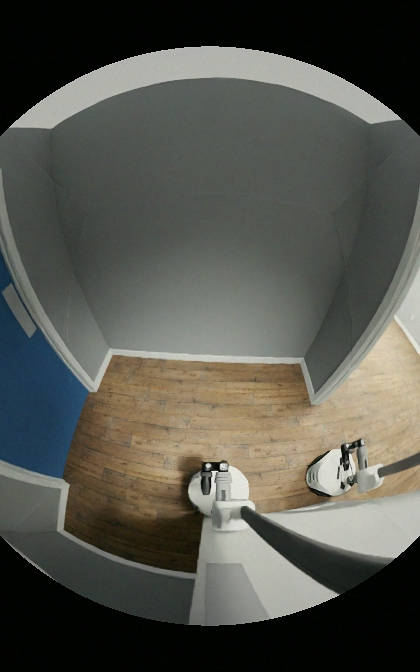

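Emit:
execute_actions(
  actions=[
    {"r1":{"base":{"strafe_m":0.15},"pace":"slow"},"r3":{"base":{"translate_m":0.5},"pace":"slow"}},
  ],
  cameras=[],
)

Emit:
execute_actions(
  actions=[
    {"r1":{"base":{"strafe_m":0.4},"pace":"slow"},"r3":{"base":{"strafe_m":0.8}}},
  ],
  cameras=["r3_head_left_camera","r1_head_left_camera"],
)

Scene clock: 98.80 s.
r1.base_odometry: x=-1.011 y=-2.150 heading=+3.116 (m, m, rad; r1's odometry frame)
r1.turned_by_wheels: +0.001 (rad since the last result)
r1.turned_by_imu: -0.001 (rad since the last result)
r1.base_tilt: forward=+1.1 right=+0.0 (deg)
r1.lidar_m: 0.71 1.28 0.72 0.47 0.26 0.25 0.26 0.25 0.43 3.41 3.48 0.78
r1.base_status: done
r1.joint_positions: lift_m=+0.244 arm_m=+0.002 wrist_yaw_rad=+3.139 wrist_pitch_rad=-0.004 wrist_roll_rad=+0.010 gripper_m=+0.057
r1.joint_status: not commanded
r1.motor_effort: lift_m=+19(19) arm_m=-1(1) wrist_yaw_rad=+2(2) wrist_pitch_rad=-6(7) wrist_roll_rad=+1(1) gripper_m=-2(3) wheel_0=-15(17) wheel_1=+2(7) wheel_2=+29(29) (%)
r1.hand_pose: x=-0.1150 y=+0.0883 z=+0.4231 quat_wxyz=(+0.002, +0.002, +0.005, +1.000) (m; r1's base frame)
r1.wrist_depth_mm: - 143 329 317 304 291 282 / - 141 325 315 303 290 281 / - 122 172 314 301 289 279 / 105 138 202 312 298 287 278 / 138 156 322 309 297 285 276 / 351 336 315 307 224 283 274 / 349 334 314 303 290 278 273
r2.base_odometry: x=+0.165 y=+0.400 heading=+0.001 (m, m, rad; r2's odometry frame)
r2.turned_by_wheels: +0.000 (rad since the last result)
r2.turned_by_imu: +0.001 (rad since the last result)
r2.base_tilt: forward=-0.3 right=+1.2 (deg)
r2.lidar_m: 0.46 1.19 0.85 0.80 0.83 1.62 1.52 1.59 2.14 3.25 2.35 1.67
r2.base_status: not commanded
r2.joint_positions: lift_m=+0.870 arm_m=+0.051 wrist_yaw_rad=+0.000 wrist_pitch_rad=+0.203 wrist_roll_rad=-0.016 gripper_m=+0.021
r2.joint_status: not commanded
r2.motor_effort: lift_m=+24(24) arm_m=-6(6) wrist_yaw_rad=+0(0) wrist_pitch_rad=-11(10) wrist_roll_rad=+1(1) gripper_m=-24(27) wheel_0=+3(3) wheel_1=+1(1) wheel_2=+2(2) (%)
r2.hand_pose: x=+0.5045 y=-0.0875 z=+0.9896 quat_wxyz=(+0.995, -0.008, +0.102, +0.001) (m; r2's base frame)
r2.wrist_depth_mm: 1281 1281 1281 1308 1255 1281 1281 / 1308 1308 1281 1308 1336 1308 1281 / 1308 1336 1366 1336 1308 1281 1366 / 1281 1336 1366 198 1366 1308 1397 / 1397 1366 1336 168 187 1397 1397 / 1430 1430 207 169 168 1430 1430 / 1464 1430 176 171 169 1464 1464
r3.base_odometry: x=+0.077 y=-2.930 heading=+2.577 (m, m, rad; r3's odometry frame)
r3.turned_by_wheels: +0.000 (rad since the last result)
r3.turned_by_imu: -0.001 (rad since the last result)
r3.base_tilt: forward=+0.3 right=+0.3 (deg)
r3.lidar_m: 0.72 0.79 1.11 1.29 1.41 1.35 0.42 0.51 0.69 0.93 0.93 0.77
r3.base_status: done
r3.joint_positions: lift_m=+0.264 arm_m=+0.002 wrist_yaw_rad=+3.165 wrist_pitch_rad=+0.017 wrist_roll_rad=-0.019 gripper_m=+0.057
r3.joint_status: not commanded
r3.motor_effort: lift_m=+17(17) arm_m=+0(0) wrist_yaw_rad=+1(1) wrist_pitch_rad=-6(6) wrist_roll_rad=+0(0) gripper_m=-3(3) wheel_0=+7(9) wheel_1=+4(10) wheel_2=-6(9) (%)
r3.hand_pose: x=-0.1179 y=+0.0808 z=+0.4369 quat_wxyz=(-0.012, -0.008, -0.010, +1.000) (m; r3's base frame)
r3.wrist_depth_mm: - 138 574 1499 1464 1430 1464 / - 129 266 1499 1464 1464 1464 / - 118 155 1499 1464 1464 1464 / - 132 191 1464 1464 1464 1430 / 135 179 569 1464 1464 1430 1430 / 676 634 559 1464 212 1430 1430 / 683 634 549 549 1138 1182 1205
pictures: none
No camera images: the call's "cameras" was empty. Leave "cameras" out to get every camera's image.

Scene clock: 103.93 s.
r1.base_odometry: x=-1.021 y=-2.549 heading=+3.117 (m, m, rad; r1's odometry frame)
r1.turned_by_wheels: +0.000 (rad since the last result)
r1.turned_by_imu: -0.003 (rad since the last result)
r1.base_tilt: forward=+1.1 right=+0.0 (deg)
r1.lidar_m: 1.20 1.21 1.07 1.06 0.28 0.25 - 0.25 0.33 3.80 3.87 0.86
r1.base_status: done
r1.joint_positions: lift_m=+0.244 arm_m=+0.002 wrist_yaw_rad=+3.139 wrist_pitch_rad=-0.004 wrist_roll_rad=+0.010 gripper_m=+0.057
r1.joint_status: not commanded
r1.motor_effort: lift_m=+20(19) arm_m=-1(1) wrist_yaw_rad=+2(2) wrist_pitch_rad=-8(7) wrist_roll_rad=+1(1) gripper_m=-3(2) wheel_0=-12(28) wheel_1=+6(20) wheel_2=+12(28) (%)
r1.hand_pose: x=-0.1150 y=+0.0883 z=+0.4231 quat_wxyz=(+0.002, +0.002, +0.005, +1.000) (m; r1's base frame)
r1.wrist_depth_mm: - 142 332 329 325 320 319 / - 141 329 325 322 319 317 / - 122 172 324 322 317 315 / 105 138 202 322 319 315 312 / 138 156 322 319 315 312 309 / 329 325 320 319 224 310 307 / 325 322 317 315 310 309 306
r2.base_odometry: x=+0.165 y=+0.400 heading=+0.001 (m, m, rad; r2's odometry frame)
r2.turned_by_wheels: +0.000 (rad since the last result)
r2.turned_by_imu: +0.001 (rad since the last result)
r2.base_tilt: forward=-0.3 right=+1.2 (deg)
r2.lidar_m: 0.44 1.20 0.84 0.79 0.83 1.62 1.52 1.56 2.12 3.27 2.35 1.68
r2.base_status: not commanded
r2.joint_positions: lift_m=+0.870 arm_m=+0.051 wrist_yaw_rad=+0.000 wrist_pitch_rad=+0.203 wrist_roll_rad=-0.016 gripper_m=+0.021
r2.joint_status: not commanded
r2.motor_effort: lift_m=+24(24) arm_m=-6(6) wrist_yaw_rad=+0(0) wrist_pitch_rad=-11(11) wrist_roll_rad=+2(2) gripper_m=-29(25) wheel_0=+3(3) wheel_1=+1(1) wheel_2=+2(2) (%)
r2.hand_pose: x=+0.5045 y=-0.0875 z=+0.9896 quat_wxyz=(+0.995, -0.008, +0.102, +0.001) (m; r2's base frame)
r2.wrist_depth_mm: 1255 1281 1255 1255 1255 1281 1255 / 1308 1281 1308 1336 1336 1308 1336 / 1336 1336 1336 1366 1308 1336 1308 / 1336 1336 1366 197 1366 1397 1366 / 1397 1397 1366 167 187 1430 1397 / 1397 1430 206 169 167 1430 1397 / 1430 1397 175 171 169 1464 1397
r3.base_odometry: x=-0.352 y=-3.606 heading=+2.576 (m, m, rad; r3's odometry frame)
r3.turned_by_wheels: +0.000 (rad since the last result)
r3.turned_by_imu: +0.003 (rad since the last result)
r3.base_tilt: forward=+0.3 right=+0.3 (deg)
r3.lidar_m: 0.76 0.65 0.52 0.54 0.57 0.84 1.28 1.36 0.90 1.10 1.11 0.78
r3.base_status: done
r3.joint_positions: lift_m=+0.264 arm_m=+0.002 wrist_yaw_rad=+3.165 wrist_pitch_rad=+0.017 wrist_roll_rad=-0.019 gripper_m=+0.057
r3.joint_status: not commanded
r3.motor_effort: lift_m=+17(17) arm_m=+0(1) wrist_yaw_rad=+1(1) wrist_pitch_rad=-6(6) wrist_roll_rad=+0(0) gripper_m=-3(3) wheel_0=-5(12) wheel_1=+0(10) wheel_2=+0(8) (%)
r3.hand_pose: x=-0.1179 y=+0.0808 z=+0.4369 quat_wxyz=(-0.012, -0.008, -0.010, +1.000) (m; r3's base frame)
r3.wrist_depth_mm: - 138 1499 1499 1499 891 732 / - 129 266 1464 1430 891 741 / - 118 156 1464 1430 891 750 / - 132 191 1464 1464 917 759 / 135 179 1464 1430 1430 931 768 / 1464 1499 1430 1430 211 960 768 / 1281 1281 1098 1255 1160 854 759
pictures: r1_head_left_camera, r3_head_left_camera
Images, in order (width x height): r1_head_left_camera 420x672, r3_head_left_camera 420x672.

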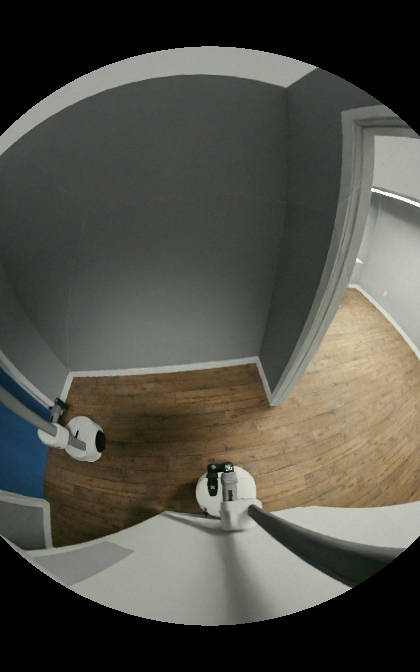

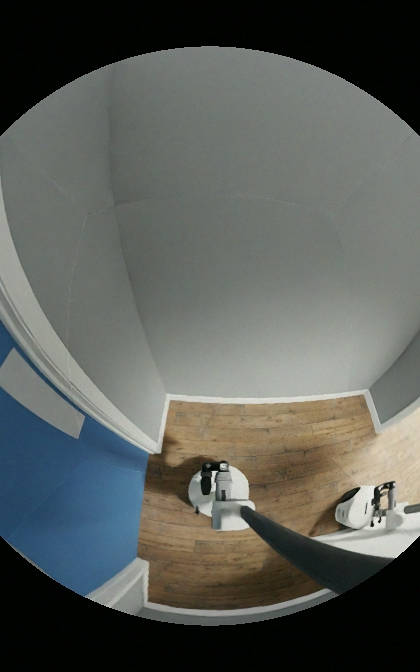

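Emit:
execute_actions(
  actions=[
    {"r1":{"base":{"strafe_m":0.35},"pace":"slow"},"r3":{"base":{"translate_m":-0.1}}},
  ],
  cameras=[],
)

Emit:
execute_actions(
  actions=[
    {"r3":{"base":{"strafe_m":0.75},"pace":"slow"}},
  ],
  cameras=["r3_head_left_camera"],
)

Emit:
execute_actions(
  actions=[
    {"r3":{"base":{"strafe_m":0.4},"pace":"slow"}},
  ],
  cameras=["r3_head_left_camera","r1_head_left_camera","r2_head_left_camera"],
)

Scene clock: 111.20 s.
r1.base_odometry: x=-1.030 y=-2.899 heading=+3.117 (m, m, rad; r1's odometry frame)
r1.turned_by_wheels: +0.000 (rad since the last result)
r1.turned_by_imu: -0.003 (rad since the last result)
r1.base_tilt: forward=+1.1 right=+0.0 (deg)
r1.lidar_m: 1.17 1.20 0.70 0.70 1.39 0.25 0.93 0.25 0.32 4.16 1.09 1.15
r1.base_status: done
r1.joint_positions: lift_m=+0.244 arm_m=+0.002 wrist_yaw_rad=+3.139 wrist_pitch_rad=-0.004 wrist_roll_rad=+0.010 gripper_m=+0.057
r1.joint_status: not commanded
r1.motor_effort: lift_m=+19(19) arm_m=-1(1) wrist_yaw_rad=+2(2) wrist_pitch_rad=-6(7) wrist_roll_rad=+1(1) gripper_m=-2(2) wheel_0=-9(16) wheel_1=+5(10) wheel_2=+3(10) (%)
r1.hand_pose: x=-0.1150 y=+0.0883 z=+0.4231 quat_wxyz=(+0.002, +0.002, +0.005, +1.000) (m; r1's base frame)
r1.wrist_depth_mm: - 143 330 332 1118 1138 1182 / - 141 329 330 1118 1118 1160 / - 122 172 325 1098 1138 1160 / 105 138 202 324 1098 1118 1138 / 138 156 322 324 1098 1118 1138 / 324 322 320 319 224 1098 1118 / 320 319 317 315 1042 1098 1118
r2.base_odometry: x=+0.165 y=+0.400 heading=+0.001 (m, m, rad; r2's odometry frame)
r2.turned_by_wheels: +0.000 (rad since the last result)
r2.turned_by_imu: +0.001 (rad since the last result)
r2.base_tilt: forward=-0.3 right=+1.2 (deg)
r2.lidar_m: 0.45 1.20 0.84 0.78 0.85 1.62 1.52 1.57 2.13 3.25 2.35 1.68
r2.base_status: not commanded
r2.joint_positions: lift_m=+0.870 arm_m=+0.051 wrist_yaw_rad=+0.000 wrist_pitch_rad=+0.203 wrist_roll_rad=-0.016 gripper_m=+0.021
r2.joint_status: not commanded
r2.motor_effort: lift_m=+24(24) arm_m=-6(6) wrist_yaw_rad=+1(1) wrist_pitch_rad=-11(10) wrist_roll_rad=+0(4) gripper_m=-28(25) wheel_0=+3(2) wheel_1=+2(1) wheel_2=+2(2) (%)
r2.hand_pose: x=+0.5045 y=-0.0875 z=+0.9896 quat_wxyz=(+0.995, -0.008, +0.102, +0.001) (m; r2's base frame)
r2.wrist_depth_mm: 1255 1281 1308 1308 1308 1308 1281 / 1308 1308 1336 1308 1308 1308 1308 / 1336 1308 1308 1336 1308 1308 1336 / 1336 1336 1366 197 1336 1336 1336 / 1336 1397 1366 168 187 1397 1397 / 1366 1366 206 169 168 1397 1430 / 1464 1397 176 171 169 1430 1430
r3.base_odometry: x=-0.267 y=-3.659 heading=+2.576 (m, m, rad; r3's odometry frame)
r3.turned_by_wheels: +0.000 (rad since the last result)
r3.turned_by_imu: +0.000 (rad since the last result)
r3.base_tilt: forward=+0.3 right=+0.3 (deg)
r3.lidar_m: 0.85 0.66 0.55 0.53 0.58 0.80 1.18 1.24 0.66 0.70 1.22 0.89
r3.base_status: done
r3.joint_positions: lift_m=+0.264 arm_m=+0.002 wrist_yaw_rad=+3.165 wrist_pitch_rad=+0.017 wrist_roll_rad=-0.019 gripper_m=+0.057
r3.joint_status: not commanded
r3.motor_effort: lift_m=+17(17) arm_m=+0(0) wrist_yaw_rad=+0(1) wrist_pitch_rad=-6(6) wrist_roll_rad=+0(2) gripper_m=-4(3) wheel_0=-5(10) wheel_1=-3(10) wheel_2=+3(12) (%)
r3.hand_pose: x=-0.1179 y=+0.0808 z=+0.4369 quat_wxyz=(-0.012, -0.008, -0.010, +1.000) (m; r3's base frame)
r3.wrist_depth_mm: - 138 1366 1366 1336 904 741 / - 129 266 1336 1366 917 750 / - 119 155 1336 1336 931 750 / - 132 191 1336 1336 946 750 / 135 179 1336 1336 1308 960 741 / 1366 1336 1336 1336 211 960 741 / 1281 1308 1098 1255 1138 798 741
pictures: none
No camera images: the call's "cameras" was empty. Leave "cameras" out to get every camera's image.

Scene clock: 119.83 s.
r1.base_odometry: x=-1.030 y=-2.899 heading=+3.117 (m, m, rad; r1's odometry frame)
r1.turned_by_wheels: +0.000 (rad since the last result)
r1.turned_by_imu: -0.003 (rad since the last result)
r1.base_tilt: forward=+1.1 right=+0.0 (deg)
r1.lidar_m: 1.17 1.19 1.48 1.42 1.39 0.25 0.92 0.25 0.32 4.15 1.09 1.11
r1.base_status: not commanded
r1.joint_positions: lift_m=+0.244 arm_m=+0.002 wrist_yaw_rad=+3.139 wrist_pitch_rad=-0.004 wrist_roll_rad=+0.010 gripper_m=+0.057
r1.joint_status: not commanded
r1.motor_effort: lift_m=+20(19) arm_m=-1(1) wrist_yaw_rad=+2(1) wrist_pitch_rad=-6(6) wrist_roll_rad=+1(0) gripper_m=-1(2) wheel_0=-8(9) wheel_1=+5(5) wheel_2=+4(4) (%)
r1.hand_pose: x=-0.1150 y=+0.0883 z=+0.4231 quat_wxyz=(+0.002, +0.002, +0.005, +1.000) (m; r1's base frame)
r1.wrist_depth_mm: - 143 332 332 1098 1160 1182 / - 141 329 329 1118 1138 1182 / - 122 172 327 1118 1138 1182 / 105 138 202 325 1098 1118 1160 / 138 156 322 322 1078 1118 1160 / 324 322 319 320 224 1118 1138 / 320 320 317 317 1042 1098 1098
r2.base_odometry: x=+0.165 y=+0.400 heading=+0.001 (m, m, rad; r2's odometry frame)
r2.turned_by_wheels: +0.000 (rad since the last result)
r2.turned_by_imu: +0.001 (rad since the last result)
r2.base_tilt: forward=-0.3 right=+1.2 (deg)
r2.lidar_m: 0.48 1.18 0.83 0.79 0.86 1.61 1.53 1.57 2.11 3.26 2.24 1.36
r2.base_status: not commanded
r2.joint_positions: lift_m=+0.870 arm_m=+0.051 wrist_yaw_rad=+0.000 wrist_pitch_rad=+0.203 wrist_roll_rad=-0.016 gripper_m=+0.021
r2.joint_status: not commanded
r2.motor_effort: lift_m=+24(24) arm_m=-6(6) wrist_yaw_rad=+0(1) wrist_pitch_rad=-10(10) wrist_roll_rad=+2(2) gripper_m=-27(24) wheel_0=+3(2) wheel_1=+1(1) wheel_2=+2(2) (%)
r2.hand_pose: x=+0.5045 y=-0.0875 z=+0.9896 quat_wxyz=(+0.995, -0.008, +0.102, +0.001) (m; r2's base frame)
r2.wrist_depth_mm: 1281 1281 1281 1255 1308 1281 - / 1281 1281 1308 1281 1308 1336 - / 1281 1308 1308 1308 1336 - - / 1336 1366 1336 197 1366 - - / 1430 1366 1366 168 187 - - / 1397 1430 206 169 168 1430 1255 / 1464 1397 176 170 169 1430 1366
r3.base_odometry: x=-0.669 y=-4.292 heading=+2.576 (m, m, rad; r3's odometry frame)
r3.turned_by_wheels: +0.000 (rad since the last result)
r3.turned_by_imu: +0.000 (rad since the last result)
r3.base_tilt: forward=+0.2 right=+0.4 (deg)
r3.lidar_m: 0.60 1.30 0.28 0.25 - 0.25 0.27 0.63 1.41 1.40 1.26 0.35
r3.base_status: done
r3.joint_positions: lift_m=+0.264 arm_m=+0.002 wrist_yaw_rad=+3.164 wrist_pitch_rad=+0.017 wrist_roll_rad=-0.019 gripper_m=+0.057
r3.joint_status: not commanded
r3.motor_effort: lift_m=+17(17) arm_m=+0(0) wrist_yaw_rad=+1(1) wrist_pitch_rad=-6(7) wrist_roll_rad=-2(1) gripper_m=-3(3) wheel_0=-19(26) wheel_1=+19(26) wheel_2=+3(2) (%)
r3.hand_pose: x=-0.1179 y=+0.0808 z=+0.4369 quat_wxyz=(-0.011, -0.008, -0.010, +1.000) (m; r3's base frame)
r3.wrist_depth_mm: - 138 492 366 270 213 183 / - 129 266 368 272 214 185 / - 119 155 368 273 215 186 / - 132 191 368 273 215 186 / 135 179 535 373 273 215 186 / 1336 1336 466 370 211 215 186 / 1281 1281 466 336 263 202 185
pictures: r3_head_left_camera
Images, in order (width x height): r3_head_left_camera 420x672.

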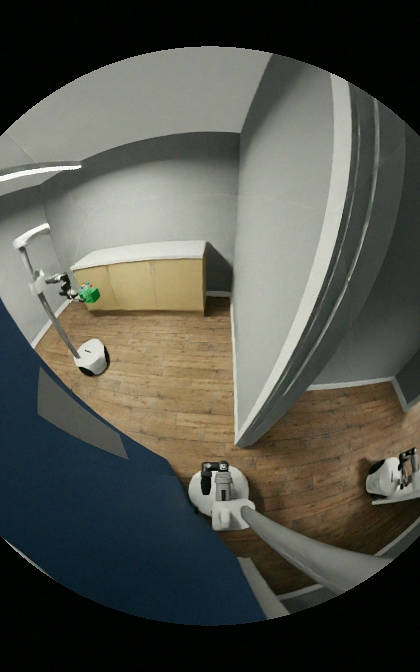

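Scene clock: 124.97 s.
r1.base_odometry: x=-1.030 y=-2.899 heading=+3.117 (m, m, rad; r1's odometry frame)
r1.turned_by_wheels: +0.000 (rad since the last result)
r1.turned_by_imu: -0.002 (rad since the last result)
r1.base_tilt: forward=+1.1 right=+0.0 (deg)
r1.lidar_m: 1.18 1.22 1.48 1.61 1.35 0.25 0.92 0.25 0.31 4.16 1.06 1.18
r1.base_status: not commanded
r1.joint_positions: lift_m=+0.244 arm_m=+0.002 wrist_yaw_rad=+3.139 wrist_pitch_rad=-0.004 wrist_roll_rad=+0.010 gripper_m=+0.057
r1.joint_status: not commanded
r1.motor_effort: lift_m=+19(19) arm_m=-1(1) wrist_yaw_rad=+2(2) wrist_pitch_rad=-7(6) wrist_roll_rad=+1(1) gripper_m=-1(2) wheel_0=-9(9) wheel_1=+5(5) wheel_2=+4(3) (%)
r1.hand_pose: x=-0.1150 y=+0.0883 z=+0.4231 quat_wxyz=(+0.002, +0.002, +0.005, +1.000) (m; r1's base frame)
r1.wrist_depth_mm: - 143 332 332 1118 1138 1182 / - 141 330 329 1118 1118 1160 / - 122 172 327 1098 1138 1160 / 105 138 202 325 1098 1118 1160 / 137 156 322 322 1078 1098 1138 / 325 322 319 320 224 1098 1138 / 322 319 317 317 1042 1060 1118
r2.base_odometry: x=+0.165 y=+0.400 heading=+0.001 (m, m, rad; r2's odometry frame)
r2.turned_by_wheels: +0.000 (rad since the last result)
r2.turned_by_imu: +0.001 (rad since the last result)
r2.base_tilt: forward=-0.3 right=+1.2 (deg)
r2.lidar_m: 0.47 1.22 0.85 0.81 0.84 1.59 1.52 1.59 2.11 3.26 1.34 1.35
r2.base_status: not commanded
r2.joint_positions: lift_m=+0.870 arm_m=+0.051 wrist_yaw_rad=+0.000 wrist_pitch_rad=+0.203 wrist_roll_rad=-0.016 gripper_m=+0.021
r2.joint_status: not commanded
r2.motor_effort: lift_m=+24(24) arm_m=-6(6) wrist_yaw_rad=+1(1) wrist_pitch_rad=-10(11) wrist_roll_rad=+1(2) gripper_m=-26(30) wheel_0=+2(3) wheel_1=+1(1) wheel_2=+2(2) (%)
r2.hand_pose: x=+0.5045 y=-0.0875 z=+0.9896 quat_wxyz=(+0.995, -0.008, +0.102, +0.001) (m; r2's base frame)
r2.wrist_depth_mm: 1255 1281 1281 1281 1281 1281 - / 1308 1308 1308 1281 1308 1308 - / 1308 1336 1308 1336 1336 - - / 1366 1397 1336 197 1308 - - / 1397 1397 1336 168 187 - - / 1397 1430 206 169 168 1430 - / 1464 1464 176 171 170 1464 1808
r3.base_odometry: x=-0.883 y=-4.629 heading=+2.576 (m, m, rad; r3's odometry frame)
r3.turned_by_wheels: +0.000 (rad since the last result)
r3.turned_by_imu: +0.052 (rad since the last result)
r3.base_tilt: forward=+0.4 right=+0.4 (deg)
r3.lidar_m: 1.91 1.09 1.43 0.25 0.25 - 0.25 0.32 1.79 1.78 0.62 0.78
r3.base_status: done
r3.joint_positions: lift_m=+0.264 arm_m=+0.002 wrist_yaw_rad=+3.164 wrist_pitch_rad=+0.017 wrist_roll_rad=-0.019 gripper_m=+0.057
r3.joint_status: not commanded
r3.motor_effort: lift_m=+17(17) arm_m=+1(1) wrist_yaw_rad=+1(1) wrist_pitch_rad=-6(6) wrist_roll_rad=-2(0) gripper_m=-3(4) wheel_0=-16(26) wheel_1=+8(23) wheel_2=+4(7) (%)
r3.hand_pose: x=-0.1179 y=+0.0808 z=+0.4369 quat_wxyz=(-0.011, -0.008, -0.010, +1.000) (m; r3's base frame)
r3.wrist_depth_mm: - 138 351 306 260 226 205 / - 129 266 306 260 226 206 / - 119 156 304 259 226 206 / - 132 191 304 259 225 206 / 135 179 355 303 259 225 206 / 574 466 334 303 211 224 204 / 585 466 336 289 252 215 204
pictures: r1_head_left_camera, r2_head_left_camera, r3_head_left_camera
Images, in order (width x height): r1_head_left_camera 420x672, r2_head_left_camera 420x672, r3_head_left_camera 420x672.

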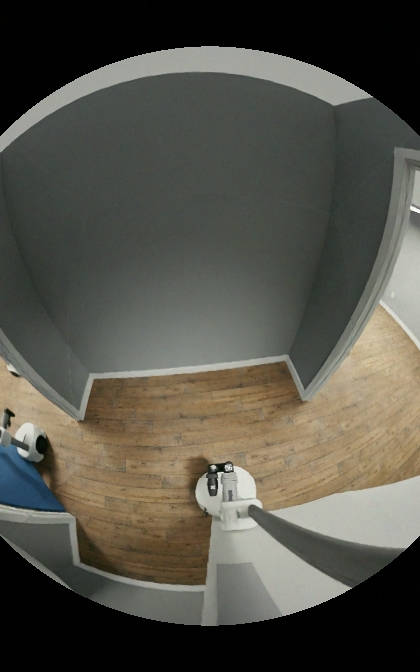

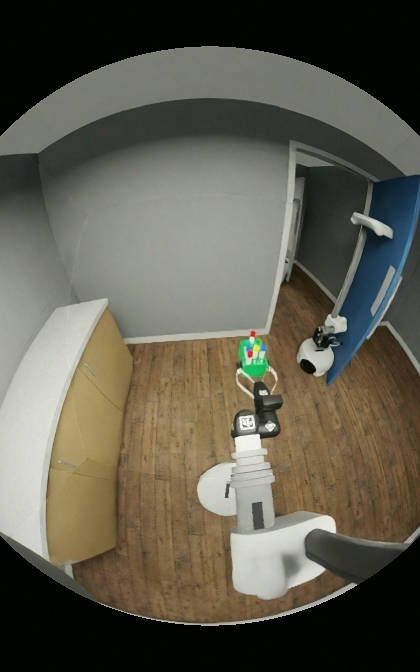

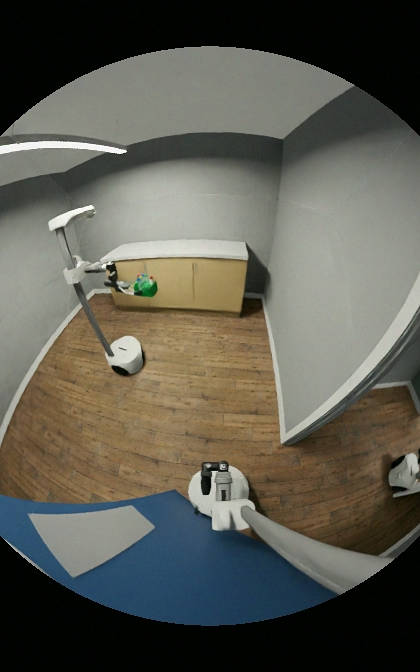

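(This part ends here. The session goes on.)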